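# Replace the seized roller in a four-roller bed

## Task

Find the one roller in the four-roller bed that is seized (pushing its top to spin it only makes it rock slightly rather than turn). Remove it by pushing its spring-loaded hexagonal axle toward one bracket until the opposite end leaves its hole, and put it in the scrap tray. Install a good roller in that slot with its axle centred like the other rollers and both axle ends seated in their holes. Every good roller that started in the bed must still be in it at the end. Anything that stays in place only because the robot is holding it does not count.

## Robot and tools

Robot: two arms, left_arm and right_arm, each with six joints and a parallel gripper. Tools: execute_actions, zoom_image and finished_scene.

Frame: one shared scene frame. The origin is on the table top midway between the arms. +z is up, +x points out over the table, and left_arm sits on the +y side. The arm names do not tell you which side of an image an arm appears on. Gripper fingers point along the gripper's own +z axis and close along its y axis. The reported hand point lies between the finger pads, about 1 cm behind the tips. It can be off from the true spot, more so when the arm is stretched far.

execute_actions takes "actions", a list with either zero items or one item, plus an optional "pictures" boolean (images come back by default).
- Empty list: nothing new is sent and you get the current state.
- Motion item: {"rows": [[...]], "steps": n}. Give 1 to 15 rows and n from 1 to 15 (default 15). Each control step is 1/30 s. Row k is used on step k, and the final row repeats if n is larger than the number of rows.
- Wait item: {"steps": n} with no rows, n up to 300. It sends nothing and returns once n steps have passed since the previous result. Your own writing time counts toward those steps.
If a call is refused, nothing reaches the robot.

Each row is a single list of 14 numbers covering both arms, even if only one arm moves. Order: left_arm waist, shoulder, elbow, wrist pitch, wrist yaw, wrist roll, gripper; then the same seven for right_arm. The joint values are absolute target angles in radians, in the same form as the Joint positions printout. They are not offsets. Stated ranges for each arm: waist -2.618 to 3.054, shoulder 0.000 to 3.142, elbow 0.000 to 3.142, wrist pitch -1.571 to 1.571, wrist yaw -1.571 to 1.571, wrist roll -2.094 to 2.094. The true ends can sit up to 0.036 rad either side of these. A call is refused if a target goes more than 0.036 rad beyond a stated end and is also further out than that joint's last reported angle. Targets beyond the true end are clipped there, and the result then says "joint sent to its limit"; that message can refer to an earlier action that is still running. Getting no such message does not prove more travel is available.

The gripper value is an absolute command on a scale from -1 (closed) to +1 (fully open). Pads touch each other at about -0.94, and each millimetre of object width adds about 0.0208. The further your command is below an object's width reading, the harder the pads squeeze, up to roughly 50-62 N per pad. Parts thinner than about 5 mm get less force. To keep holding something, keep repeating the closing value in every row.

How motion plays out:
- Joint speed is capped. Each step the target may run only a fixed amount ahead of the measured angle: waist 0.202, shoulder 0.258, elbow 0.238, wrist pitch 0.573, wrist yaw and roll 0.522 rad.
- If the targets would move a hand more than 70 mm from where it is now, all of that arm's targets are pulled back toward the current angles.
- Friction can leave a joint up to about 0.031 rad short of its target, and changes smaller than that may do nothing.
- Between calls the arms keep moving toward the last row you sent. They stop chasing it once everything has been nearly still for a moment, or once a step is HELD.

Reading results:
- State line (left_arm: … | right_arm: …): each gripper's end_effector_position in metres and end_effector_quat_wxyz in the scene frame.
- grip_measured: the gripper motor position on the -1 to +1 scale. Each gripper has its own fixed bias of up to about 0.02.
- Joint positions and Joint velocities: one block per arm. Six angles in radians, then the finger opening in metres, which runs from 0.093 fully open to 0.000 closed, with about 1 mm error. When the fingers grip a rigid flat-sided part, the opening can settle up to about 12 mm below the part's true width, so it may show 0 on thin parts.
- "joint command not followed": a clearance check altered or blocked some joint targets. The rest of the row still ran.
- HELD: marks steps on which some or all of your row was not sent.
- MOTOR HOT: a motor has reached 75 °C. At 90 °C that arm is stopped for 10 s. At 100 °C the arm goes limp and falls until it cools. Holding a load heats the motors, even while you are thinking.

zoom_image: {"camera": one of cam_high, cam_left_wrist, cam_right_wrist, "region": [x0, y0, x1, y1]}. The region is in pixels of that camera's latest 672x504 image, with (0, 0) at the top-left, and can be at most 504x504. It returns an enlarged view.

finished_scene: {"scene": the current scene number}. This ends the scene permanently, and the scene is then checked. The result also gives the next task. Replying without any tool call ends everything.

Suggested order of work:
1. Look at the bed.
2. Push the top of each roller to find the one that does not spin.
3. Push that roller's axle sideways against its spring until one end comes free, then lift it out and put it in the scrap tray.
4. Compress the axle of a good replacement roller, line both ends up with the holes, and let it spring back so it sits centred.
5. Check that all rollers are seated, then let go.

Things to avoid:
- Dropping parts or pushing anything off the table.
- Hard shoves, slams, or collisions between the two arms.
- Leaving the result depending on the robot's grip.
Occasional outside tugs may pull on a held part or push loose items, so keep grips firm.

Each tool is called after "Emit:" by a JSON object that holds its "fn" and its "kwargs".

## Session

Emit:
{"fn": "execute_actions", "kwargs": {"actions": []}}

Scene clock: 0.00 s of 7600.00 s.
left_arm: end_effector_position=(+0.2647, +0.1887, +0.2660) grip_measured=+1.000 end_effector_quat_wxyz=(+0.250, -0.051, +0.924, -0.284) | right_arm: end_effector_position=(+0.6234, -0.1189, +0.2493) grip_measured=+1.000 end_effector_quat_wxyz=(+0.631, +0.066, +0.647, +0.423)
Joint positions: left_arm=[ 0.315  1.147  1.306 -1.257  0.64  -0.039  0.093] | right_arm=[ 0.411  2.124  1.359  0.922 -0.197  0.724  0.093]
Joint velocities: left_arm=[-0.022 -0.012 -0.032 -0.022 -0.022  0.066  0.   ] | right_arm=[-0.012  0.002 -0.002  0.022 -0.051  0.037  0.   ]
Motor temperatures (°C, as the motors report them): left_arm=[27 31 29 29 27 26] | right_arm=[27 44 44 24 26 26]

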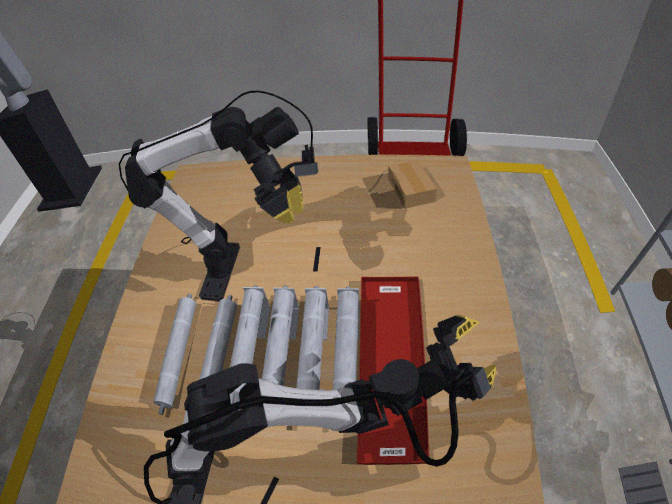

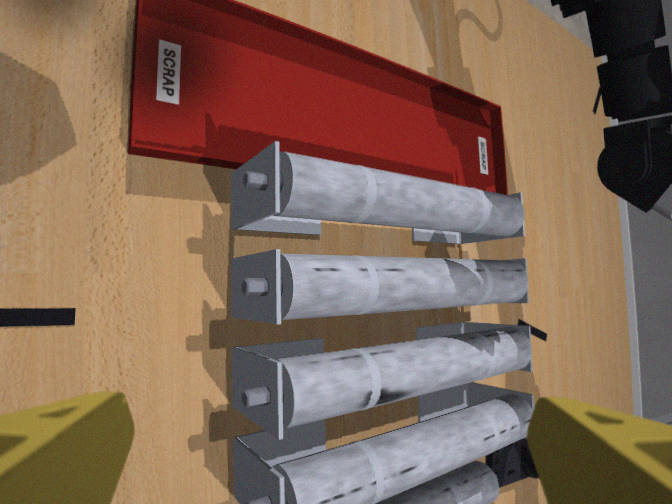

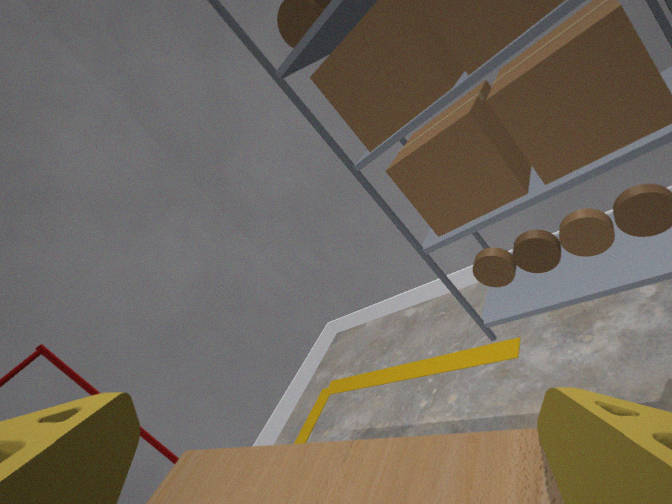

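Emit:
{"fn": "execute_actions", "kwargs": {"actions": [{"rows":[[0.33,1.147,1.306,-1.257,0.64,-0.039,1,0.43,2.11,1.385,0.88,-0.19,0.68,1],[0.35,1.147,1.306,-1.257,0.64,-0.039,1,0.45,2.09,1.41,0.83,-0.18,0.63,1],[0.37,1.147,1.306,-1.257,0.64,-0.039,1,0.47,2.07,1.44,0.78,-0.17,0.58,1],[0.39,1.147,1.306,-1.257,0.64,-0.039,1,0.49,2.05,1.47,0.73,-0.16,0.53,1],[0.41,1.147,1.306,-1.257,0.64,-0.039,1,0.51,2.03,1.50,0.68,-0.15,0.48,0.8],[0.43,1.147,1.306,-1.257,0.64,-0.039,1,0.53,2.01,1.53,0.63,-0.14,0.43,0.6],[0.45,1.147,1.306,-1.257,0.64,-0.039,1,0.55,1.99,1.56,0.58,-0.13,0.38,0.4],[0.47,1.147,1.306,-1.257,0.64,-0.039,1,0.57,1.97,1.59,0.52,-0.12,0.33,0.2],[0.49,1.147,1.306,-1.257,0.64,-0.039,1,0.59,1.95,1.62,0.46,-0.11,0.28,0],[0.51,1.147,1.306,-1.257,0.64,-0.039,1,0.61,1.93,1.65,0.40,-0.10,0.23,-0.2],[0.53,1.147,1.306,-1.257,0.64,-0.039,1,0.63,1.91,1.68,0.34,-0.09,0.18,-0.4],[0.55,1.147,1.306,-1.257,0.64,-0.039,1,0.65,1.89,1.71,0.28,-0.08,0.13,-0.6],[0.57,1.147,1.306,-1.257,0.64,-0.039,1,0.67,1.87,1.74,0.22,-0.07,0.08,-0.8],[0.59,1.147,1.306,-1.257,0.64,-0.039,1,0.69,1.85,1.77,0.16,-0.06,0.03,-1],[0.6,1.147,1.306,-1.257,0.64,-0.039,1,0.71,1.84,1.785,0.10,-0.05,-0.02,-1]],"steps":15}], "pictures": false}}

Emit:
{"fn": "execute_actions", "kwargs": {"actions": [{"rows":[[0.6,1.147,1.306,-1.257,0.64,-0.039,1,0.74,1.84,1.785,0.0,-0.04,-0.07,-1],[0.6,1.147,1.306,-1.257,0.64,-0.039,1,0.77,1.84,1.785,-0.1,-0.03,-0.12,-1],[0.6,1.147,1.306,-1.257,0.64,-0.039,1,0.80,1.84,1.785,-0.2,-0.02,-0.17,-1],[0.6,1.147,1.306,-1.257,0.64,-0.039,1,0.83,1.84,1.785,-0.3,-0.01,-0.22,-1],[0.6,1.147,1.306,-1.257,0.64,-0.039,1,0.86,1.84,1.785,-0.4,0,-0.27,-1],[0.6,1.147,1.306,-1.257,0.64,-0.039,1,0.89,1.84,1.785,-0.5,0.01,-0.32,-1],[0.6,1.147,1.306,-1.257,0.64,-0.039,1,0.92,1.84,1.785,-0.6,0.01,-0.37,-1],[0.6,1.147,1.306,-1.257,0.64,-0.039,1,0.94,1.84,1.785,-0.7,0.01,-0.42,-1],[0.6,1.147,1.306,-1.257,0.64,-0.039,1,0.96,1.84,1.785,-0.8,0.01,-0.47,-1],[0.6,1.147,1.306,-1.257,0.64,-0.039,1,0.98,1.84,1.785,-0.9,0.01,-0.52,-1],[0.6,1.147,1.306,-1.257,0.64,-0.039,1,1.0,1.84,1.785,-1.0,0.01,-0.56,-1],[0.6,1.147,1.306,-1.257,0.64,-0.039,1,1.02,1.84,1.785,-1.1,0.01,-0.59,-1],[0.6,1.147,1.306,-1.257,0.64,-0.039,1,1.04,1.84,1.785,-1.2,0.01,-0.62,-1],[0.6,1.147,1.306,-1.257,0.64,-0.039,1,1.055,1.84,1.785,-1.3,0.01,-0.64,-1],[0.6,1.147,1.306,-1.257,0.64,-0.039,1,1.064,1.84,1.785,-1.485,0.01,-0.65,-1]],"steps":15}], "pictures": false}}

Emit:
{"fn": "execute_actions", "kwargs": {"actions": [{"steps":40}]}}

Scene clock: 53.90 s of 7600.00 s.
left_arm: end_effector_position=(+0.2674, +0.2539, +0.2659) grip_measured=+1.000 end_effector_quat_wxyz=(+0.284, -0.166, +0.911, -0.250) | right_arm: end_effector_position=(+0.5527, -0.0030, +0.4001) grip_measured=-0.968 end_effector_quat_wxyz=(+0.686, -0.140, +0.641, +0.316)
Joint positions: left_arm=[ 0.567  1.147  1.306 -1.257  0.64  -0.039  0.093] | right_arm=[ 0.657  1.918  1.696  0.363 -0.109  0.232  0.   ]
Joint velocities: left_arm=[ 0.491 -0.007 -0.002  0.007  0.051 -0.022  0.   ] | right_arm=[ 0.662 -0.725  1.053 -1.78   0.242 -1.648  0.   ]
Motor temperatures (°C, as the motors report them): left_arm=[27 31 33 31 27 26] | right_arm=[27 60 49 31 26 26]
Steps of this call (steps 1 to 90: nothing new was sent; then 50.40 s passed at rest; steps 91 to 105: all 15 steps of this action). Readings (joint positions):
91: left_arm=[0.316 1.147 1.306 -1.257 0.640 -0.039] | right_arm=[0.412 2.124 1.359 0.918 -0.197 0.719]
92: left_arm=[0.321 1.147 1.306 -1.257 0.640 -0.039] | right_arm=[0.415 2.122 1.362 0.905 -0.195 0.705]
94: left_arm=[0.349 1.147 1.306 -1.257 0.641 -0.039] | right_arm=[0.433 2.116 1.388 0.842 -0.183 0.659]
98: left_arm=[0.429 1.147 1.306 -1.257 0.641 -0.039] | right_arm=[0.507 2.069 1.476 0.696 -0.163 0.536]
105: the state above

Scene clock: 54.40 s of 7600.00 s.
left_arm: end_effector_position=(+0.2668, +0.2601, +0.2659) grip_measured=+1.000 end_effector_quat_wxyz=(+0.287, -0.177, +0.909, -0.246) | right_arm: end_effector_position=(+0.3792, +0.0850, +0.2808) grip_measured=-0.989 end_effector_quat_wxyz=(+0.441, -0.536, +0.710, +0.120)
Joint positions: left_arm=[ 0.591  1.147  1.306 -1.257  0.64  -0.039  0.093] | right_arm=[ 1.001  1.822  1.793 -0.592 -0.026 -0.401  0.   ]
Joint velocities: left_arm=[-0.007  0.007  0.002  0.037  0.051  0.007  0.   ] | right_arm=[ 0.564 -0.002  0.002 -2.103 -0.022 -0.989  0.   ]
Motor temperatures (°C, as the motors report them): left_arm=[27 31 33 31 27 26] | right_arm=[27 60 49 31 26 26]
Steps of this call (steps 1 to 15: all 15 steps of this action). Readings (joint positions):
1: left_arm=[0.581 1.147 1.306 -1.257 0.640 -0.039] | right_arm=[0.682 1.893 1.728 0.300 -0.097 0.175]
2: left_arm=[0.588 1.147 1.306 -1.257 0.640 -0.039] | right_arm=[0.709 1.868 1.753 0.238 -0.085 0.120]
4: left_arm=[0.591 1.147 1.306 -1.257 0.640 -0.039] | right_arm=[0.768 1.827 1.784 0.112 -0.066 0.017]
8: left_arm=[0.591 1.147 1.306 -1.257 0.640 -0.039] | right_arm=[0.865 1.811 1.793 -0.111 -0.049 -0.129]
15: the state above

Scene clock: 55.73 s of 7600.00 s.
left_arm: end_effector_position=(+0.2668, +0.2601, +0.2659) grip_measured=+1.000 end_effector_quat_wxyz=(+0.287, -0.177, +0.909, -0.246) | right_arm: end_effector_position=(+0.2507, -0.0444, +0.1799) grip_measured=-0.989 end_effector_quat_wxyz=(-0.032, +0.711, -0.703, -0.006)
Joint positions: left_arm=[ 0.591  1.147  1.306 -1.257  0.64  -0.039  0.093] | right_arm=[ 1.06   1.823  1.793 -1.475 -0.001 -0.643  0.   ]
Joint velocities: left_arm=[ 0.002 -0.007  0.007  0.007  0.037  0.081  0.   ] | right_arm=[ 0.017  0.002  0.017 -0.022  0.022 -0.037  0.   ]
Motor temperatures (°C, as the motors report them): left_arm=[27 31 34 31 27 26] | right_arm=[27 59 49 31 26 26]
Steps of this call (steps 1 to 40: the robot went on to your last target). Readings (joint positions):
1: left_arm=[0.591 1.147 1.306 -1.257 0.640 -0.039] | right_arm=[1.019 1.823 1.793 -0.665 -0.025 -0.434]
2: left_arm=[0.591 1.147 1.306 -1.257 0.640 -0.039] | right_arm=[1.034 1.823 1.793 -0.740 -0.025 -0.463]
4: left_arm=[0.591 1.147 1.306 -1.257 0.640 -0.039] | right_arm=[1.054 1.823 1.793 -0.896 -0.024 -0.510]
8: left_arm=[0.591 1.147 1.306 -1.257 0.640 -0.039] | right_arm=[1.060 1.823 1.793 -1.208 -0.015 -0.581]
40: the state above

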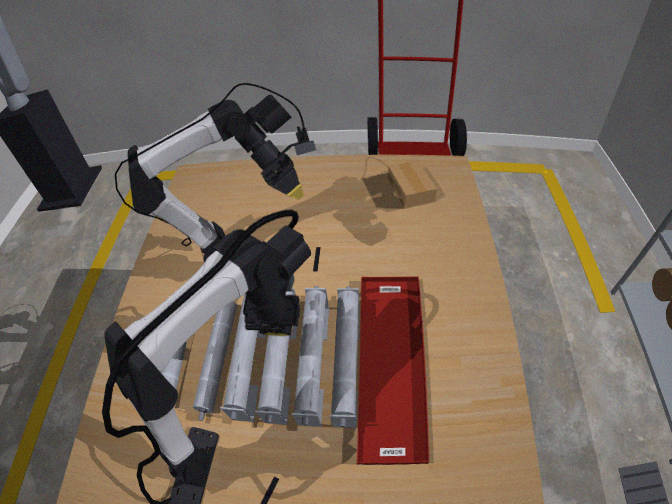

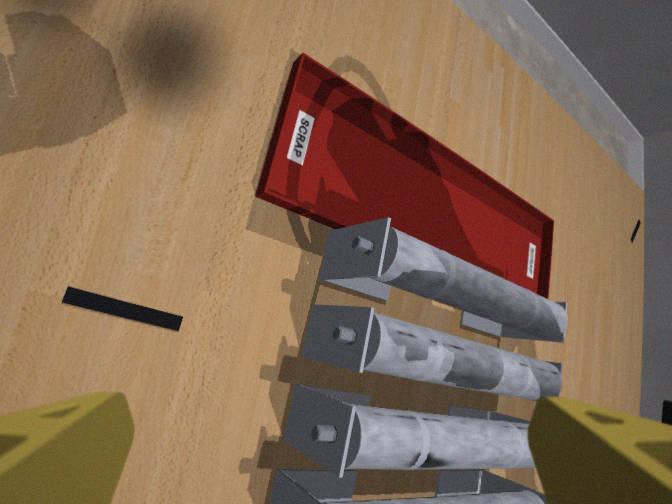

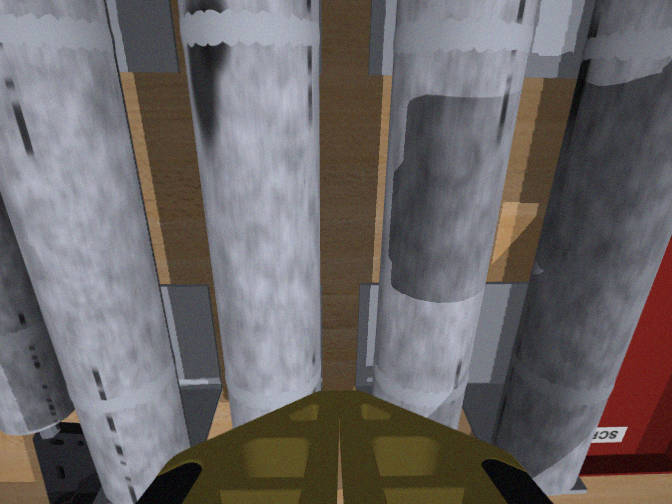

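Emit:
{"fn": "execute_actions", "kwargs": {"actions": [{"rows":[[0.6,1.147,1.306,-1.257,0.64,-0.039,1,1.09,1.85,1.81,-1.47,0,-0.62,-1],[0.6,1.147,1.306,-1.257,0.64,-0.039,1,1.12,1.87,1.825,-1.465,0,-0.59,-1],[0.6,1.147,1.306,-1.257,0.64,-0.039,1,1.15,1.89,1.835,-1.46,0,-0.56,-1],[0.6,1.147,1.306,-1.257,0.64,-0.039,1,1.18,1.91,1.845,-1.455,0,-0.53,-1],[0.6,1.147,1.306,-1.257,0.64,-0.039,1,1.21,1.93,1.855,-1.45,0,-0.50,-1],[0.6,1.147,1.306,-1.257,0.64,-0.039,1,1.24,1.95,1.865,-1.44,0,-0.47,-1],[0.6,1.147,1.306,-1.257,0.64,-0.039,1,1.27,1.97,1.875,-1.43,0,-0.44,-1],[0.6,1.147,1.306,-1.257,0.64,-0.039,1,1.30,1.99,1.885,-1.42,0,-0.41,-1],[0.6,1.147,1.306,-1.257,0.64,-0.039,1,1.33,2.01,1.895,-1.415,0,-0.38,-1],[0.6,1.147,1.306,-1.257,0.64,-0.039,1,1.36,2.03,1.905,-1.41,0,-0.35,-1],[0.6,1.147,1.306,-1.257,0.64,-0.039,1,1.39,2.045,1.912,-1.40,0,-0.32,-1],[0.6,1.147,1.306,-1.257,0.64,-0.039,1,1.415,2.06,1.918,-1.395,0,-0.29,-1],[0.6,1.147,1.306,-1.257,0.64,-0.039,1,1.435,2.075,1.923,-1.39,0,-0.265,-1],[0.6,1.147,1.306,-1.257,0.64,-0.039,1,1.45,2.085,1.927,-1.385,0,-0.25,-1],[0.6,1.147,1.306,-1.257,0.64,-0.039,1,1.455,2.09,1.93,-1.385,0,-0.245,-1]],"steps":15}], "pictures": false}}

Emit:
{"fn": "execute_actions", "kwargs": {"actions": [{"steps":25}]}}

Scene clock: 99.33 s of 7600.00 s.
left_arm: end_effector_position=(+0.2668, +0.2601, +0.2659) grip_measured=+1.000 end_effector_quat_wxyz=(+0.287, -0.177, +0.909, -0.246) | right_arm: end_effector_position=(+0.1454, +0.0550, +0.1182) grip_measured=-0.989 end_effector_quat_wxyz=(+0.008, +0.736, -0.677, +0.005)
Joint positions: left_arm=[ 0.591  1.147  1.306 -1.257  0.64  -0.039  0.093] | right_arm=[ 1.435  2.07   1.891 -1.41   0.002 -0.34   0.   ]
Joint velocities: left_arm=[-0.007 -0.027 -0.012  0.007 -0.007 -0.037  0.   ] | right_arm=[ 0.54   0.335  0.081  0.11  -0.007  0.549  0.   ]
Motor temperatures (°C, as the motors report them): left_arm=[27 31 35 32 27 26] | right_arm=[27 52 48 27 26 26]
Steps of this call (steps 1 to 15: the robot went on to your last target; steps 16 to 90: nothing new was sent; then 40.10 s passed at rest; steps 91 to 105: all 15 steps of this action). Readings (joint positions):
91: left_arm=[0.591 1.147 1.306 -1.257 0.640 -0.039] | right_arm=[1.062 1.823 1.793 -1.476 -0.001 -0.640]
92: left_arm=[0.591 1.147 1.306 -1.257 0.640 -0.039] | right_arm=[1.070 1.826 1.794 -1.476 -0.000 -0.633]
94: left_arm=[0.591 1.147 1.306 -1.257 0.640 -0.039] | right_arm=[1.107 1.848 1.809 -1.476 0.002 -0.605]
98: left_arm=[0.591 1.147 1.306 -1.257 0.640 -0.039] | right_arm=[1.235 1.934 1.846 -1.458 0.003 -0.519]
105: the state above

Scene clock: 100.17 s of 7600.00 s.
left_arm: end_effector_position=(+0.2668, +0.2601, +0.2659) grip_measured=+1.000 end_effector_quat_wxyz=(+0.287, -0.177, +0.909, -0.246) | right_arm: end_effector_position=(+0.1361, +0.0626, +0.1149) grip_measured=-0.989 end_effector_quat_wxyz=(+0.005, +0.715, -0.699, +0.004)
Joint positions: left_arm=[ 0.591  1.147  1.306 -1.257  0.64  -0.039  0.093] | right_arm=[ 1.462  2.086  1.902 -1.399  0.001 -0.253  0.   ]
Joint velocities: left_arm=[-0.017 -0.002  0.007  0.051 -0.051 -0.037  0.   ] | right_arm=[-0.002 -0.002 -0.012  0.007  0.051  0.007  0.   ]
Motor temperatures (°C, as the motors report them): left_arm=[27 31 35 32 27 26] | right_arm=[27 52 48 27 26 26]
Steps of this call (steps 1 to 25: the robot went on to your last target). Readings (joint positions):
1: left_arm=[0.591 1.147 1.306 -1.257 0.640 -0.039] | right_arm=[1.451 2.079 1.893 -1.405 0.002 -0.323]
2: left_arm=[0.591 1.147 1.306 -1.257 0.640 -0.039] | right_arm=[1.461 2.084 1.894 -1.402 0.001 -0.309]
4: left_arm=[0.591 1.147 1.306 -1.257 0.640 -0.039] | right_arm=[1.465 2.086 1.894 -1.400 0.001 -0.289]
8: left_arm=[0.591 1.147 1.306 -1.257 0.640 -0.039] | right_arm=[1.462 2.086 1.902 -1.399 0.001 -0.267]
25: the state above

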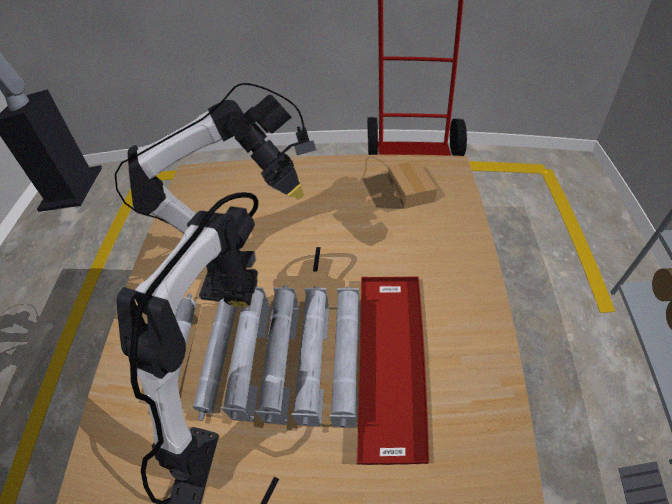

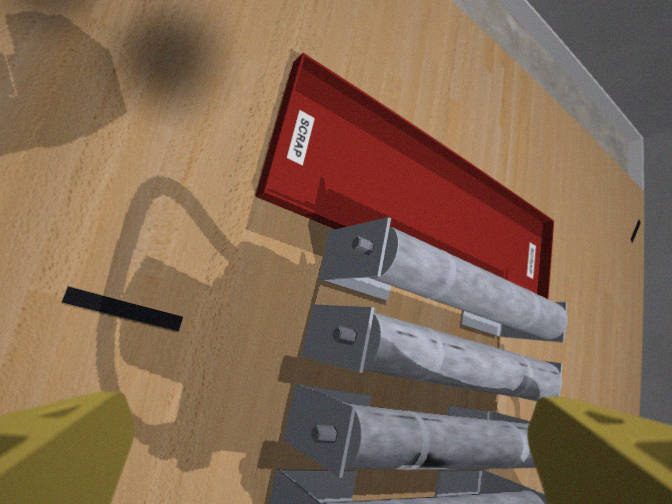

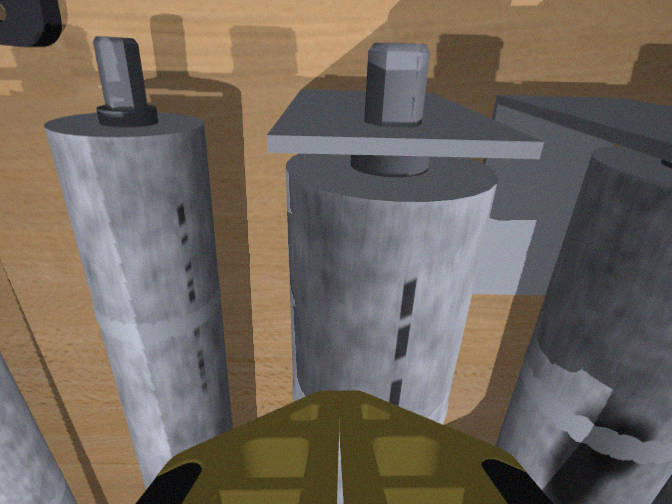

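Emit:
{"fn": "execute_actions", "kwargs": {"actions": [{"rows":[[0.6,1.147,1.306,-1.257,0.64,-0.039,1,1.46,2.095,1.88,-1.385,0,-0.25,-1],[0.6,1.147,1.306,-1.257,0.64,-0.039,1,1.46,2.095,1.872,-1.378,0,-0.25,-1],[0.6,1.147,1.306,-1.257,0.64,-0.039,1,1.46,2.095,1.864,-1.371,0,-0.25,-1],[0.6,1.147,1.306,-1.257,0.64,-0.039,1,1.46,2.095,1.856,-1.364,0,-0.25,-1],[0.6,1.147,1.306,-1.257,0.64,-0.039,1,1.46,2.095,1.848,-1.357,0,-0.25,-1],[0.6,1.147,1.306,-1.257,0.64,-0.039,1,1.46,2.095,1.842,-1.35,0,-0.25,-1]],"steps":15}], "pictures": false}}

Emit:
{"fn": "zoom_image", "kwargs": {"camera": "cam_high", "region": [180, 270, 380, 440]}}

Scene clock: 117.23 s of 7600.00 s.
left_arm: end_effector_position=(+0.2668, +0.2601, +0.2659) grip_measured=+1.000 end_effector_quat_wxyz=(+0.287, -0.177, +0.909, -0.246) | right_arm: end_effector_position=(+0.1341, +0.0618, +0.1081) grip_measured=-0.989 end_effector_quat_wxyz=(+0.010, +0.715, -0.699, +0.002)
Joint positions: left_arm=[ 0.591  1.147  1.306 -1.257  0.64  -0.039  0.093] | right_arm=[ 1.463  2.086  1.875 -1.379 -0.008 -0.252  0.   ]
Joint velocities: left_arm=[-0.017 -0.012 -0.007 -0.037 -0.037  0.022  0.   ] | right_arm=[-0.007 -0.017 -0.017 -0.051 -0.022  0.007  0.   ]
Motor temperatures (°C, as the motors report them): left_arm=[27 31 35 32 27 26] | right_arm=[27 55 50 27 26 26]
Steps of this call (steps 1 to 15: the robot went on to your last target; steps 16 to 90: nothing new was sent; then 13.57 s passed at rest; steps 91 to 105: all 15 steps of this action). Readings (joint positions):
91: left_arm=[0.591 1.147 1.306 -1.257 0.640 -0.039] | right_arm=[1.462 2.086 1.902 -1.399 0.001 -0.252]
92: left_arm=[0.591 1.147 1.306 -1.257 0.640 -0.039] | right_arm=[1.462 2.086 1.902 -1.399 0.001 -0.252]
94: left_arm=[0.591 1.147 1.306 -1.257 0.640 -0.039] | right_arm=[1.462 2.086 1.895 -1.392 0.001 -0.252]
98: left_arm=[0.591 1.147 1.306 -1.257 0.640 -0.039] | right_arm=[1.463 2.086 1.875 -1.379 -0.006 -0.252]
105: the state above

Region (180, 270, 380, 440) of cam_high's 672x504 image, scaled by 2.520, with more detail than that image has; it fills the top 428 rows of this view, and the rest is white.

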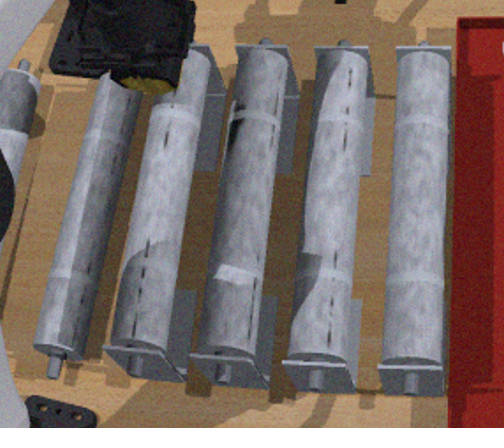

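Emit:
{"fn": "execute_actions", "kwargs": {"actions": [{"rows":[[0.6,1.147,1.306,-1.257,0.64,-0.039,1,1.45,2.09,1.855,-1.37,0,-0.26,-1],[0.6,1.147,1.306,-1.257,0.64,-0.039,1,1.44,2.09,1.855,-1.37,0,-0.27,-1],[0.6,1.147,1.306,-1.257,0.64,-0.039,1,1.43,2.09,1.855,-1.37,0,-0.28,-1],[0.6,1.147,1.306,-1.257,0.64,-0.039,1,1.42,2.09,1.855,-1.37,0,-0.29,-1],[0.6,1.147,1.306,-1.257,0.64,-0.039,1,1.41,2.09,1.855,-1.37,0,-0.30,-1],[0.6,1.147,1.306,-1.257,0.64,-0.039,1,1.40,2.09,1.855,-1.37,0,-0.31,-1],[0.6,1.147,1.306,-1.257,0.64,-0.039,1,1.39,2.09,1.855,-1.37,0,-0.32,-1],[0.6,1.147,1.306,-1.257,0.64,-0.039,1,1.38,2.09,1.855,-1.37,0,-0.33,-1],[0.6,1.147,1.306,-1.257,0.64,-0.039,1,1.37,2.09,1.855,-1.37,0,-0.34,-1],[0.6,1.147,1.306,-1.257,0.64,-0.039,1,1.36,2.09,1.855,-1.37,0,-0.35,-1],[0.6,1.147,1.306,-1.257,0.64,-0.039,1,1.35,2.09,1.855,-1.37,0,-0.36,-1],[0.6,1.147,1.306,-1.257,0.64,-0.039,1,1.34,2.09,1.855,-1.37,0,-0.37,-1],[0.6,1.147,1.306,-1.257,0.64,-0.039,1,1.33,2.09,1.855,-1.37,0,-0.38,-1],[0.6,1.147,1.306,-1.257,0.64,-0.039,1,1.32,2.09,1.855,-1.37,0,-0.39,-1]],"steps":15}], "pictures": false}}

Emit:
{"fn": "execute_actions", "kwargs": {"actions": [{"steps":15}]}}

Scene clock: 136.77 s of 7600.00 s.
left_arm: end_effector_position=(+0.2668, +0.2601, +0.2659) grip_measured=+1.000 end_effector_quat_wxyz=(+0.287, -0.177, +0.909, -0.246) | right_arm: end_effector_position=(+0.1834, +0.0509, +0.1096) grip_measured=-0.989 end_effector_quat_wxyz=(+0.004, +0.704, -0.710, -0.008)
Joint positions: left_arm=[ 0.591  1.147  1.306 -1.257  0.64  -0.039  0.093] | right_arm=[ 1.333  2.082  1.875 -1.364 -0.017 -0.351  0.   ]
Joint velocities: left_arm=[ 0.002 -0.017 -0.007  0.022 -0.022 -0.037  0.   ] | right_arm=[-0.3   -0.002  0.002  0.066  0.037 -0.212  0.   ]
Motor temperatures (°C, as the motors report them): left_arm=[27 31 36 32 27 26] | right_arm=[27 56 47 27 26 26]
Steps of this call (steps 1 to 15: the robot went on to your last target; steps 16 to 90: nothing new was sent; then 16.03 s passed at rest; steps 91 to 105: all 15 steps of this action). Readings (joint positions):
91: left_arm=[0.591 1.147 1.306 -1.257 0.640 -0.039] | right_arm=[1.463 2.086 1.875 -1.379 -0.008 -0.252]
92: left_arm=[0.591 1.147 1.306 -1.257 0.640 -0.039] | right_arm=[1.462 2.086 1.875 -1.379 -0.008 -0.254]
94: left_arm=[0.591 1.147 1.306 -1.257 0.640 -0.039] | right_arm=[1.456 2.086 1.875 -1.379 -0.014 -0.262]
98: left_arm=[0.591 1.147 1.306 -1.257 0.640 -0.039] | right_arm=[1.426 2.082 1.875 -1.374 -0.035 -0.290]
105: the state above

Scene clock: 137.27 s of 7600.00 s.
left_arm: end_effector_position=(+0.2668, +0.2601, +0.2659) grip_measured=+1.000 end_effector_quat_wxyz=(+0.287, -0.177, +0.909, -0.246) | right_arm: end_effector_position=(+0.1900, +0.0483, +0.1096) grip_measured=-0.989 end_effector_quat_wxyz=(+0.002, +0.710, -0.704, -0.004)
Joint positions: left_arm=[ 0.591  1.147  1.306 -1.257  0.64  -0.039  0.093] | right_arm=[ 1.318  2.082  1.875 -1.364 -0.01  -0.382  0.   ]
Joint velocities: left_arm=[-0.012 -0.012  0.002 -0.095  0.022 -0.007  0.   ] | right_arm=[ 0.007  0.002 -0.007  0.022 -0.051  0.051  0.   ]
Motor temperatures (°C, as the motors report them): left_arm=[27 31 36 32 27 26] | right_arm=[27 56 47 27 26 26]
Steps of this call (steps 1 to 15: the robot went on to your last target). Readings (joint positions):
1: left_arm=[0.591 1.147 1.306 -1.257 0.640 -0.039] | right_arm=[1.325 2.082 1.875 -1.364 -0.014 -0.357]
2: left_arm=[0.591 1.147 1.306 -1.257 0.640 -0.039] | right_arm=[1.320 2.082 1.875 -1.364 -0.012 -0.362]
4: left_arm=[0.591 1.147 1.306 -1.257 0.640 -0.039] | right_arm=[1.318 2.082 1.875 -1.364 -0.010 -0.369]
8: left_arm=[0.591 1.147 1.306 -1.257 0.640 -0.039] | right_arm=[1.318 2.082 1.875 -1.364 -0.010 -0.377]
15: the state above

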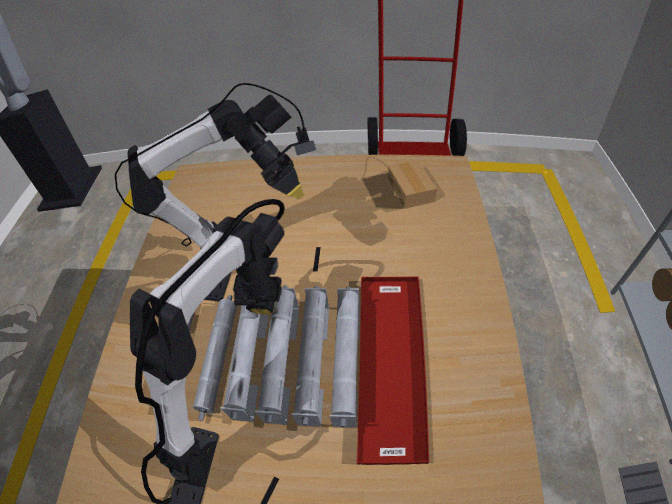

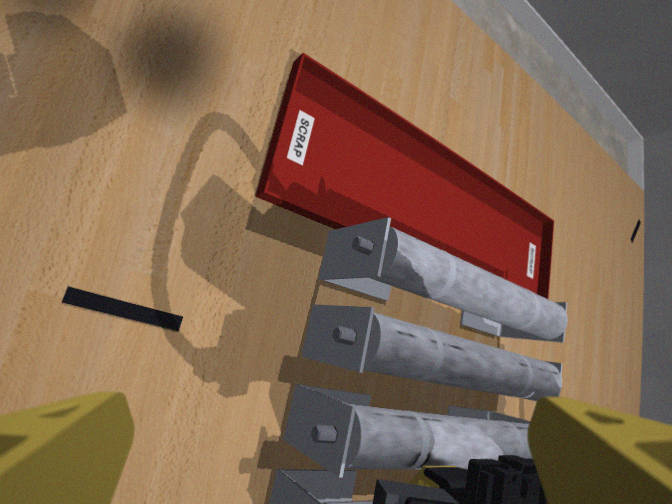

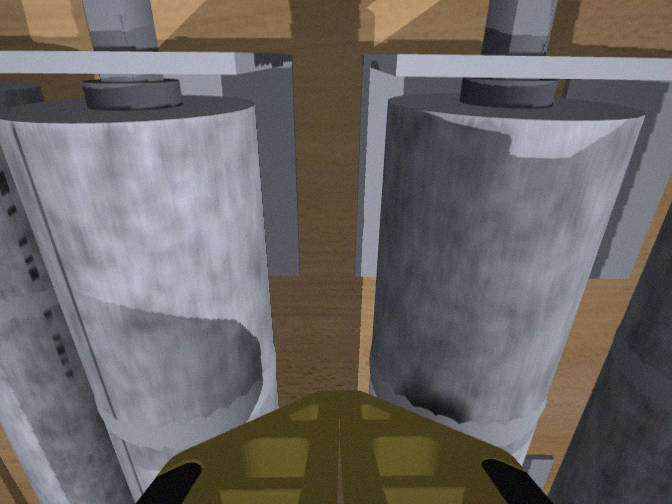

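Emit:
{"fn": "execute_actions", "kwargs": {"actions": [{"rows":[[0.6,1.147,1.306,-1.257,0.64,-0.039,1,1.30,2.09,1.843,-1.37,0,-0.40,-1],[0.6,1.147,1.306,-1.257,0.64,-0.039,1,1.287,2.09,1.843,-1.37,0,-0.415,-1],[0.6,1.147,1.306,-1.257,0.64,-0.039,1,1.274,2.09,1.843,-1.37,0,-0.43,-1],[0.6,1.147,1.306,-1.257,0.64,-0.039,1,1.261,2.09,1.843,-1.37,0,-0.445,-1],[0.6,1.147,1.306,-1.257,0.64,-0.039,1,1.248,2.09,1.843,-1.37,0,-0.46,-1],[0.6,1.147,1.306,-1.257,0.64,-0.039,1,1.235,2.09,1.843,-1.37,0,-0.475,-1],[0.6,1.147,1.306,-1.257,0.64,-0.039,1,1.222,2.09,1.843,-1.37,0,-0.49,-1],[0.6,1.147,1.306,-1.257,0.64,-0.039,1,1.209,2.09,1.843,-1.37,0,-0.50,-1],[0.6,1.147,1.306,-1.257,0.64,-0.039,1,1.196,2.09,1.843,-1.37,0,-0.515,-1],[0.6,1.147,1.306,-1.257,0.64,-0.039,1,1.183,2.09,1.843,-1.37,0,-0.53,-1],[0.6,1.147,1.306,-1.257,0.64,-0.039,1,1.17,2.09,1.843,-1.37,0,-0.54,-1],[0.6,1.147,1.306,-1.257,0.64,-0.039,1,1.157,2.09,1.843,-1.37,0,-0.555,-1],[0.6,1.147,1.306,-1.257,0.64,-0.039,1,1.144,2.09,1.843,-1.37,0,-0.57,-1],[0.6,1.147,1.306,-1.257,0.64,-0.039,1,1.131,2.09,1.843,-1.37,0,-0.58,-1],[0.6,1.147,1.306,-1.257,0.64,-0.039,1,1.12,2.09,1.843,-1.37,0,-0.585,-1]],"steps":15}], "pictures": false}}

Emit:
{"fn": "execute_actions", "kwargs": {"actions": [{"steps":15}]}}

Scene clock: 156.10 s of 7600.00 s.
left_arm: end_effector_position=(+0.2668, +0.2601, +0.2659) grip_measured=+1.000 end_effector_quat_wxyz=(+0.287, -0.177, +0.909, -0.246) | right_arm: end_effector_position=(+0.2327, +0.0285, +0.1106) grip_measured=-0.989 end_effector_quat_wxyz=(+0.009, +0.713, -0.700, -0.032)
Joint positions: left_arm=[ 0.591  1.147  1.306 -1.257  0.64  -0.039  0.093] | right_arm=[ 1.177  2.081  1.875 -1.366 -0.067 -0.533  0.   ]
Joint velocities: left_arm=[-0.017 -0.017 -0.002  0.022  0.066  0.051  0.   ] | right_arm=[-0.452 -0.007 -0.002  0.11   0.344 -0.3    0.   ]
Motor temperatures (°C, as the motors report them): left_arm=[27 31 36 32 27 26] | right_arm=[27 57 47 26 26 26]
Steps of this call (steps 1 to 15: the robot went on to your last target; steps 16 to 90: nothing new was sent; then 15.33 s passed at rest; steps 91 to 105: all 15 steps of this action). Readings (joint positions):
91: left_arm=[0.591 1.147 1.306 -1.257 0.640 -0.039] | right_arm=[1.318 2.082 1.875 -1.364 -0.010 -0.384]
92: left_arm=[0.591 1.147 1.306 -1.257 0.640 -0.039] | right_arm=[1.315 2.082 1.875 -1.364 -0.010 -0.389]
94: left_arm=[0.591 1.147 1.306 -1.257 0.640 -0.039] | right_arm=[1.301 2.082 1.875 -1.364 -0.010 -0.403]
98: left_arm=[0.591 1.147 1.306 -1.257 0.640 -0.039] | right_arm=[1.245 2.082 1.875 -1.364 -0.020 -0.445]
105: the state above

Scene clock: 156.60 s of 7600.00 s.
left_arm: end_effector_position=(+0.2668, +0.2601, +0.2659) grip_measured=+1.000 end_effector_quat_wxyz=(+0.287, -0.177, +0.909, -0.246) | right_arm: end_effector_position=(+0.2606, +0.0093, +0.1077) grip_measured=-0.989 end_effector_quat_wxyz=(+0.007, +0.707, -0.707, -0.005)
Joint positions: left_arm=[ 0.591  1.147  1.306 -1.257  0.64  -0.039  0.093] | right_arm=[ 1.115  2.081  1.865 -1.366 -0.013 -0.576  0.   ]
Joint velocities: left_arm=[ 0.012 -0.022 -0.022  0.007 -0.051 -0.125  0.   ] | right_arm=[ 0.002  0.002  0.007 -0.037 -0.037  0.007  0.   ]
Motor temperatures (°C, as the motors report them): left_arm=[27 31 36 32 27 26] | right_arm=[27 57 47 26 26 26]
Steps of this call (steps 1 to 15: the robot went on to your last target). Readings (joint positions):
1: left_arm=[0.591 1.147 1.306 -1.257 0.640 -0.039] | right_arm=[1.161 2.081 1.874 -1.366 -0.057 -0.542]
2: left_arm=[0.591 1.147 1.306 -1.257 0.640 -0.039] | right_arm=[1.144 2.081 1.870 -1.366 -0.047 -0.549]
4: left_arm=[0.591 1.147 1.306 -1.257 0.640 -0.039] | right_arm=[1.121 2.081 1.866 -1.366 -0.030 -0.559]
8: left_arm=[0.591 1.147 1.306 -1.257 0.640 -0.039] | right_arm=[1.115 2.081 1.865 -1.366 -0.017 -0.570]
15: the state above

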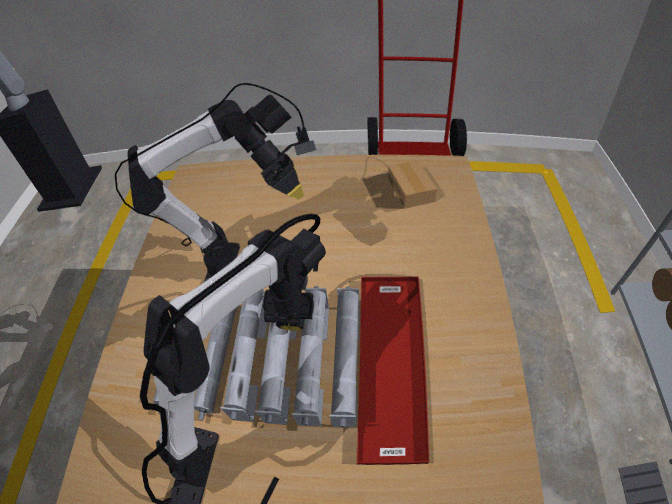

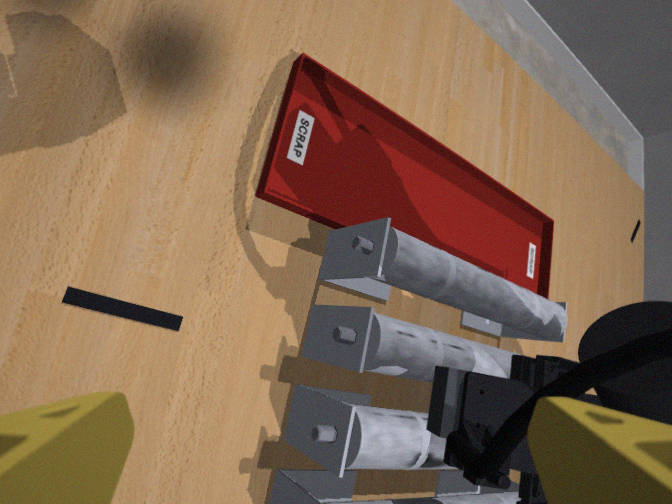

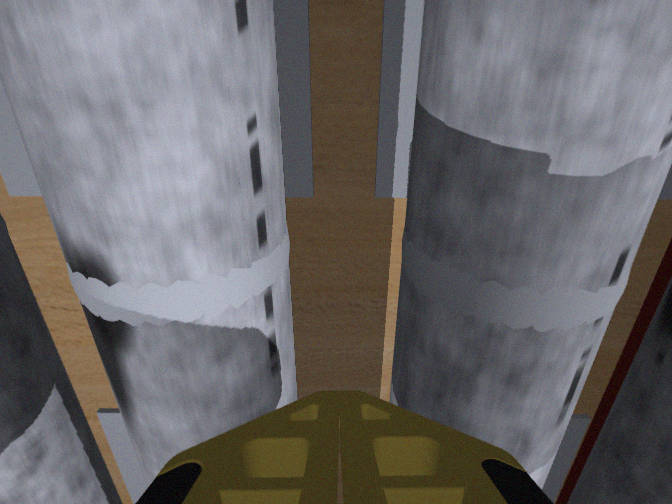

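Emit:
{"fn": "execute_actions", "kwargs": {"actions": [{"rows":[[0.59,1.16,1.30,-1.27,0.655,0.06,0.9,1.12,2.05,1.86,-1.365,0,-0.575,-1],[0.58,1.18,1.295,-1.285,0.67,0.17,0.8,1.12,2.03,1.85,-1.362,0,-0.572,-1],[0.565,1.20,1.29,-1.30,0.685,0.30,0.7,1.122,2.01,1.83,-1.36,0,-0.57,-1],[0.55,1.23,1.285,-1.315,0.70,0.43,0.6,1.124,1.99,1.805,-1.357,0,-0.568,-1],[0.535,1.26,1.28,-1.33,0.715,0.56,0.5,1.126,1.97,1.78,-1.354,0,-0.566,-1],[0.52,1.29,1.275,-1.345,0.73,0.69,0.4,1.128,1.95,1.755,-1.35,0,-0.564,-1],[0.505,1.32,1.27,-1.36,0.745,0.82,0.3,1.13,1.93,1.73,-1.346,0,-0.562,-1],[0.49,1.35,1.265,-1.375,0.76,0.95,0.2,1.132,1.91,1.705,-1.342,0,-0.56,-1],[0.475,1.38,1.26,-1.39,0.775,1.08,0.1,1.134,1.89,1.68,-1.338,0,-0.558,-1],[0.46,1.41,1.255,-1.405,0.79,1.21,0,1.136,1.87,1.655,-1.334,0,-0.556,-0.8],[0.445,1.44,1.25,-1.42,0.805,1.34,-0.1,1.138,1.85,1.63,-1.33,0,-0.554,-0.5],[0.43,1.47,1.245,-1.435,0.82,1.47,-0.2,1.14,1.835,1.605,-1.326,0,-0.552,-0.2],[0.415,1.50,1.24,-1.45,0.835,1.60,-0.3,1.14,1.82,1.58,-1.322,0.005,-0.55,0.0],[0.40,1.53,1.235,-1.465,0.85,1.73,-0.3,1.14,1.81,1.562,-1.318,0.01,-0.55,0.2],[0.39,1.56,1.23,-1.48,0.86,1.85,-0.3,1.14,1.805,1.552,-1.314,0.01,-0.55,0.27]],"steps":15}], "pictures": false}}

Emit:
{"fn": "execute_actions", "kwargs": {"actions": [{"rows":[[0.385,1.59,1.22,-1.49,0.865,1.9,-0.3,1.14,1.805,1.552,-1.314,0.01,-0.55,0.27],[0.38,1.62,1.21,-1.495,0.868,1.94,-0.3,1.14,1.805,1.552,-1.314,0.01,-0.55,0.27],[0.375,1.65,1.20,-1.5,0.868,1.965,-0.3,1.14,1.805,1.552,-1.314,0.01,-0.55,0.27],[0.372,1.68,1.19,-1.5,0.868,1.965,-0.3,1.14,1.805,1.552,-1.314,0.01,-0.55,0.27],[0.37,1.71,1.18,-1.5,0.868,1.965,-0.3,1.14,1.805,1.552,-1.314,0.01,-0.55,0.27],[0.37,1.74,1.17,-1.5,0.868,1.965,-0.3,1.14,1.805,1.552,-1.314,0.01,-0.55,0.27],[0.37,1.77,1.16,-1.5,0.868,1.965,-0.3,1.14,1.805,1.552,-1.314,0.01,-0.55,0.27],[0.37,1.80,1.15,-1.5,0.868,1.965,-0.3,1.14,1.805,1.552,-1.314,0.01,-0.55,0.27],[0.37,1.83,1.14,-1.5,0.868,1.965,-0.3,1.14,1.805,1.552,-1.314,0.01,-0.55,0.27],[0.37,1.86,1.13,-1.5,0.868,1.965,-0.3,1.14,1.805,1.552,-1.314,0.01,-0.55,0.27],[0.37,1.89,1.12,-1.5,0.868,1.965,-0.3,1.14,1.805,1.552,-1.314,0.01,-0.55,0.27],[0.37,1.92,1.11,-1.5,0.868,1.965,-0.3,1.14,1.805,1.552,-1.314,0.01,-0.55,0.27],[0.37,1.95,1.10,-1.5,0.868,1.965,-0.3,1.14,1.805,1.552,-1.314,0.01,-0.55,0.27],[0.37,1.97,1.095,-1.5,0.868,1.965,-0.3,1.14,1.805,1.552,-1.314,0.01,-0.55,0.27],[0.37,1.98,1.095,-1.5,0.868,1.965,-0.3,1.14,1.805,1.552,-1.314,0.01,-0.55,0.27]],"steps":15}], "pictures": false}}

Emit:
{"fn": "execute_actions", "kwargs": {"actions": [{"steps":20}]}}

Scene clock: 231.63 s of 7600.00 s.
left_arm: end_effector_position=(+0.2742, +0.1979, +0.1824) grip_measured=-0.295 end_effector_quat_wxyz=(+0.235, +0.363, +0.848, -0.306) | right_arm: end_effector_position=(+0.2245, -0.0373, +0.1280) grip_measured=+0.218 end_effector_quat_wxyz=(+0.004, +0.708, -0.706, -0.003)
Joint positions: left_arm=[ 0.42   1.506  1.256 -1.403  0.789  1.177  0.031] | right_arm=[ 1.132  1.835  1.603 -1.345 -0.008 -0.562  0.056]
Joint velocities: left_arm=[-0.398  0.818 -0.125 -0.33   0.432  2.762 -0.007] | right_arm=[ 0.022 -0.276 -0.554 -0.081  0.081  0.037  0.106]
Motor temperatures (°C, as the motors report them): left_arm=[27 31 37 32 26 26] | right_arm=[27 57 45 26 26 26]
Steps of this call (steps 1 to 15: the robot went on to your last target; steps 16 to 90: nothing new was sent; then 71.53 s passed at rest; steps 91 to 105: all 15 steps of this action). Readings (joint positions):
91: left_arm=[0.591 1.147 1.306 -1.258 0.640 -0.026] | right_arm=[1.115 2.081 1.865 -1.366 -0.012 -0.578]
92: left_arm=[0.591 1.149 1.306 -1.262 0.643 0.006] | right_arm=[1.115 2.078 1.865 -1.366 -0.012 -0.578]
94: left_arm=[0.581 1.167 1.306 -1.275 0.654 0.123] | right_arm=[1.115 2.058 1.849 -1.360 -0.011 -0.577]
98: left_arm=[0.524 1.275 1.301 -1.314 0.698 0.489] | right_arm=[1.117 1.968 1.767 -1.354 -0.011 -0.573]
105: the state above

Scene clock: 232.13 s of 7600.00 s.
left_arm: end_effector_position=(+0.2399, +0.1695, +0.0821) grip_measured=-0.297 end_effector_quat_wxyz=(+0.199, +0.517, +0.691, -0.465) | right_arm: end_effector_position=(+0.2232, -0.0411, +0.1232) grip_measured=+0.269 end_effector_quat_wxyz=(+0.006, +0.706, -0.708, +0.000)
Joint positions: left_arm=[ 0.378  1.947  1.12  -1.478  0.852  1.923  0.031] | right_arm=[ 1.132  1.826  1.572 -1.33  -0.002 -0.557  0.058]
Joint velocities: left_arm=[-0.007  0.706 -0.232  0.007  0.037  0.256  0.001] | right_arm=[-0.012 -0.027  0.007 -0.022  0.022  0.007 -0.001]
Motor temperatures (°C, as the motors report them): left_arm=[27 31 37 32 26 26] | right_arm=[27 57 45 26 26 26]
Steps of this call (steps 1 to 15: all 15 steps of this action). Readings (joint positions):
1: left_arm=[0.408 1.535 1.251 -1.418 0.802 1.275] | right_arm=[1.132 1.828 1.589 -1.345 -0.007 -0.561]
2: left_arm=[0.398 1.563 1.244 -1.430 0.813 1.374] | right_arm=[1.132 1.826 1.580 -1.345 -0.006 -0.561]
4: left_arm=[0.386 1.620 1.227 -1.450 0.829 1.566] | right_arm=[1.132 1.826 1.574 -1.342 -0.004 -0.559]
8: left_arm=[0.378 1.740 1.188 -1.471 0.845 1.797] | right_arm=[1.132 1.826 1.572 -1.335 -0.003 -0.558]
15: the state above

Scene clock: 232.80 s of 7600.00 s.
left_arm: end_effector_position=(+0.2346, +0.1675, +0.0753) grip_measured=-0.298 end_effector_quat_wxyz=(+0.193, +0.512, +0.684, -0.482) | right_arm: end_effector_position=(+0.2234, -0.0410, +0.1232) grip_measured=+0.269 end_effector_quat_wxyz=(+0.006, +0.706, -0.708, +0.001)
Joint positions: left_arm=[ 0.378  1.985  1.106 -1.485  0.855  1.955  0.031] | right_arm=[ 1.132  1.826  1.572 -1.329 -0.002 -0.557  0.058]
Joint velocities: left_arm=[-0.002 -0.012 -0.007 -0.007 -0.007  0.037  0.001] | right_arm=[-0.002  0.007  0.012  0.037 -0.081 -0.007 -0.   ]
Motor temperatures (°C, as the motors report them): left_arm=[27 31 37 32 26 26] | right_arm=[27 58 45 26 26 26]
Steps of this call (steps 1 to 20: the robot went on to your last target). Readings (joint positions):
1: left_arm=[0.378 1.967 1.113 -1.478 0.852 1.929] | right_arm=[1.132 1.826 1.572 -1.330 -0.002 -0.557]
2: left_arm=[0.378 1.980 1.109 -1.478 0.852 1.934] | right_arm=[1.132 1.826 1.572 -1.330 -0.002 -0.557]
4: left_arm=[0.378 1.985 1.106 -1.479 0.852 1.941] | right_arm=[1.132 1.826 1.572 -1.329 -0.002 -0.557]
8: left_arm=[0.378 1.985 1.106 -1.483 0.854 1.950] | right_arm=[1.132 1.826 1.572 -1.329 -0.002 -0.557]
20: the state above

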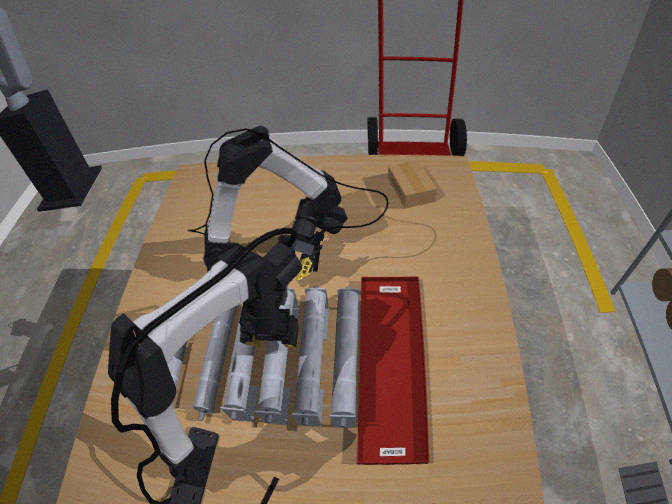

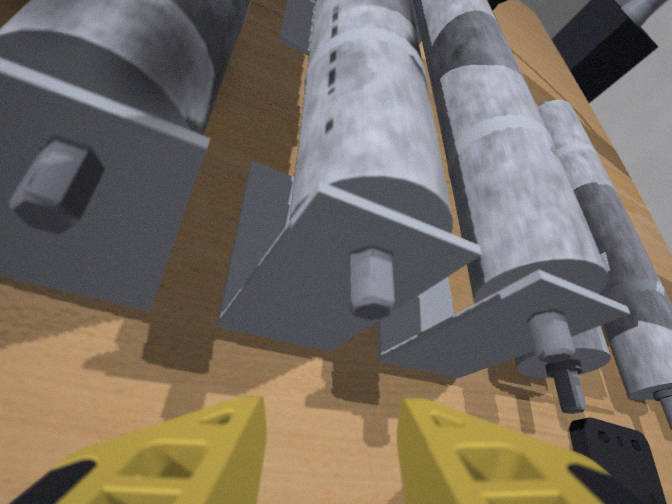

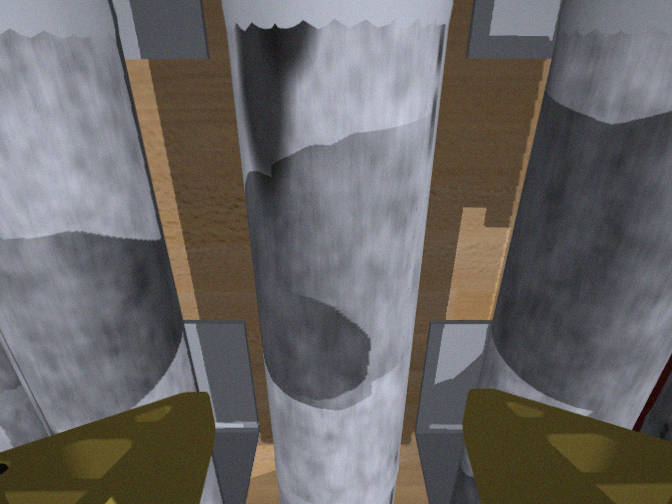

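Emit:
{"fn": "execute_actions", "kwargs": {"actions": [{"rows":[[0.36,1.97,1.082,-1.48,0.875,1.945,-0.3,1.135,1.83,1.54,-1.305,0,-0.555,0.27],[0.35,1.966,1.074,-1.473,0.882,1.935,-0.3,1.135,1.832,1.527,-1.29,0,-0.555,0.27],[0.34,1.962,1.067,-1.466,0.89,1.925,-0.3,1.135,1.834,1.514,-1.275,0,-0.555,0.27],[0.33,1.959,1.059,-1.459,0.897,1.914,-0.3,1.135,1.836,1.501,-1.26,0,-0.555,0.27],[0.32,1.955,1.052,-1.452,0.905,1.904,-0.3,1.135,1.838,1.488,-1.245,0,-0.555,0.27],[0.31,1.952,1.044,-1.445,0.912,1.893,-0.3,1.135,1.84,1.475,-1.23,0,-0.555,0.27],[0.30,1.948,1.037,-1.438,0.92,1.883,-0.3,1.135,1.842,1.462,-1.215,0,-0.555,0.27],[0.29,1.945,1.029,-1.43,0.927,1.872,-0.3,1.135,1.843,1.449,-1.20,0,-0.555,0.27],[0.29,1.945,1.029,-1.43,0.927,1.872,-0.3,1.135,1.844,1.436,-1.186,0,-0.555,0.27],[0.29,1.945,1.029,-1.43,0.927,1.872,-0.3,1.135,1.845,1.423,-1.172,0,-0.555,0.27],[0.29,1.945,1.029,-1.43,0.927,1.872,-0.3,1.135,1.846,1.41,-1.158,0,-0.555,0.27],[0.29,1.945,1.029,-1.43,0.927,1.872,-0.3,1.135,1.847,1.40,-1.146,0,-0.555,0.27],[0.29,1.945,1.029,-1.43,0.927,1.872,-0.3,1.135,1.848,1.39,-1.136,0,-0.555,0.27],[0.29,1.945,1.029,-1.43,0.927,1.872,-0.3,1.135,1.85,1.383,-1.128,0,-0.555,0.27]],"steps":15}], "pictures": false}}

Emit:
{"fn": "execute_actions", "kwargs": {"actions": [{"steps":20}]}}

Scene clock: 275.10 s of 7600.00 s.
left_arm: end_effector_position=(+0.2247, +0.1424, +0.0745) grip_measured=-0.298 end_effector_quat_wxyz=(+0.180, +0.505, +0.680, -0.501) | right_arm: end_effector_position=(+0.2193, -0.0475, +0.0825) grip_measured=+0.269 end_effector_quat_wxyz=(+0.014, +0.706, -0.708, +0.002)
Joint positions: left_arm=[ 0.295  1.963  1.048 -1.442  0.909  1.888  0.031] | right_arm=[ 1.132  1.827  1.411 -1.184 -0.002 -0.557  0.058]
Joint velocities: left_arm=[-0.002 -0.017  0.007  0.022 -0.007 -0.081 -0.002] | right_arm=[-0.022  0.061 -0.159  0.198 -0.066 -0.007  0.001]
Motor temperatures (°C, as the motors report them): left_arm=[27 37 34 32 27 26] | right_arm=[27 58 44 26 26 26]
Steps of this call (steps 1 to 15: the robot went on to your last target; steps 16 to 90: nothing new was sent; then 38.80 s passed at rest; steps 91 to 105: all 15 steps of this action). Readings (joint positions):
91: left_arm=[0.377 1.985 1.106 -1.485 0.856 1.955] | right_arm=[1.132 1.826 1.572 -1.329 -0.002 -0.557]
92: left_arm=[0.374 1.985 1.105 -1.484 0.858 1.953] | right_arm=[1.132 1.826 1.569 -1.324 -0.002 -0.557]
94: left_arm=[0.359 1.981 1.094 -1.476 0.866 1.945] | right_arm=[1.132 1.826 1.551 -1.307 -0.002 -0.557]
98: left_arm=[0.316 1.969 1.062 -1.459 0.888 1.916] | right_arm=[1.132 1.826 1.493 -1.265 -0.002 -0.557]
105: the state above

Scene clock: 275.77 s of 7600.00 s.
left_arm: end_effector_position=(+0.2260, +0.1422, +0.0743) grip_measured=-0.298 end_effector_quat_wxyz=(+0.182, +0.503, +0.681, -0.500) | right_arm: end_effector_position=(+0.2231, -0.0415, +0.0774) grip_measured=+0.269 end_effector_quat_wxyz=(+0.003, +0.706, -0.708, -0.000)
Joint positions: left_arm=[ 0.295  1.963  1.048 -1.436  0.914  1.88   0.031] | right_arm=[ 1.132  1.836  1.403 -1.144 -0.002 -0.557  0.058]
Joint velocities: left_arm=[-0.002  0.002 -0.007  0.11   0.051  0.051  0.001] | right_arm=[ 0.002  0.007  0.012 -0.007  0.022 -0.037  0.   ]
Motor temperatures (°C, as the motors report them): left_arm=[27 37 34 32 27 26] | right_arm=[27 58 44 26 26 26]
Steps of this call (steps 1 to 20: the robot went on to your last target). Readings (joint positions):
1: left_arm=[0.295 1.963 1.048 -1.441 0.910 1.886] | right_arm=[1.132 1.830 1.407 -1.177 -0.002 -0.557]
2: left_arm=[0.295 1.963 1.048 -1.440 0.911 1.885] | right_arm=[1.132 1.833 1.405 -1.171 -0.002 -0.557]
4: left_arm=[0.295 1.963 1.048 -1.439 0.912 1.883] | right_arm=[1.132 1.836 1.403 -1.161 -0.002 -0.557]
8: left_arm=[0.295 1.963 1.048 -1.437 0.913 1.881] | right_arm=[1.132 1.836 1.403 -1.150 -0.002 -0.557]
20: the state above

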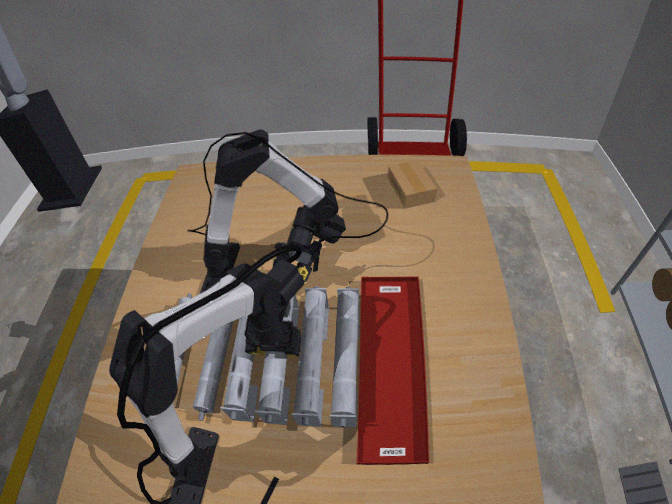

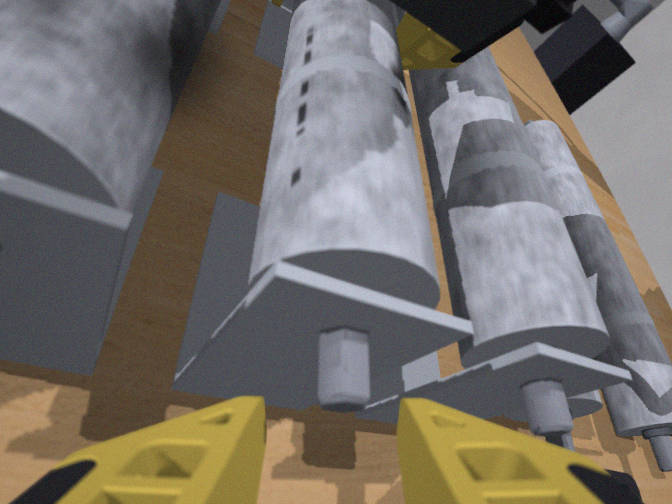

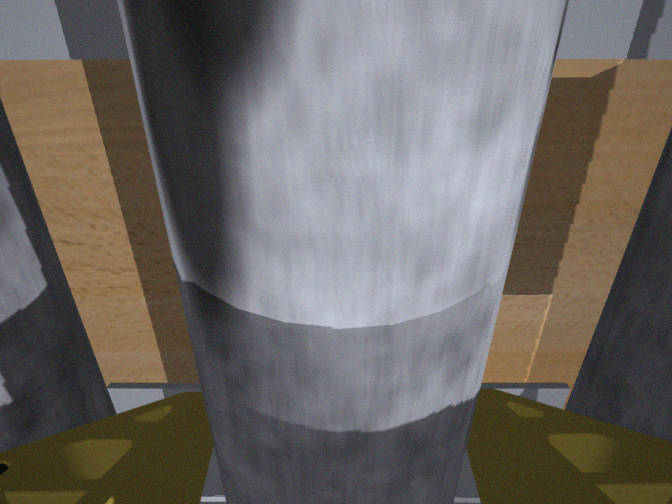

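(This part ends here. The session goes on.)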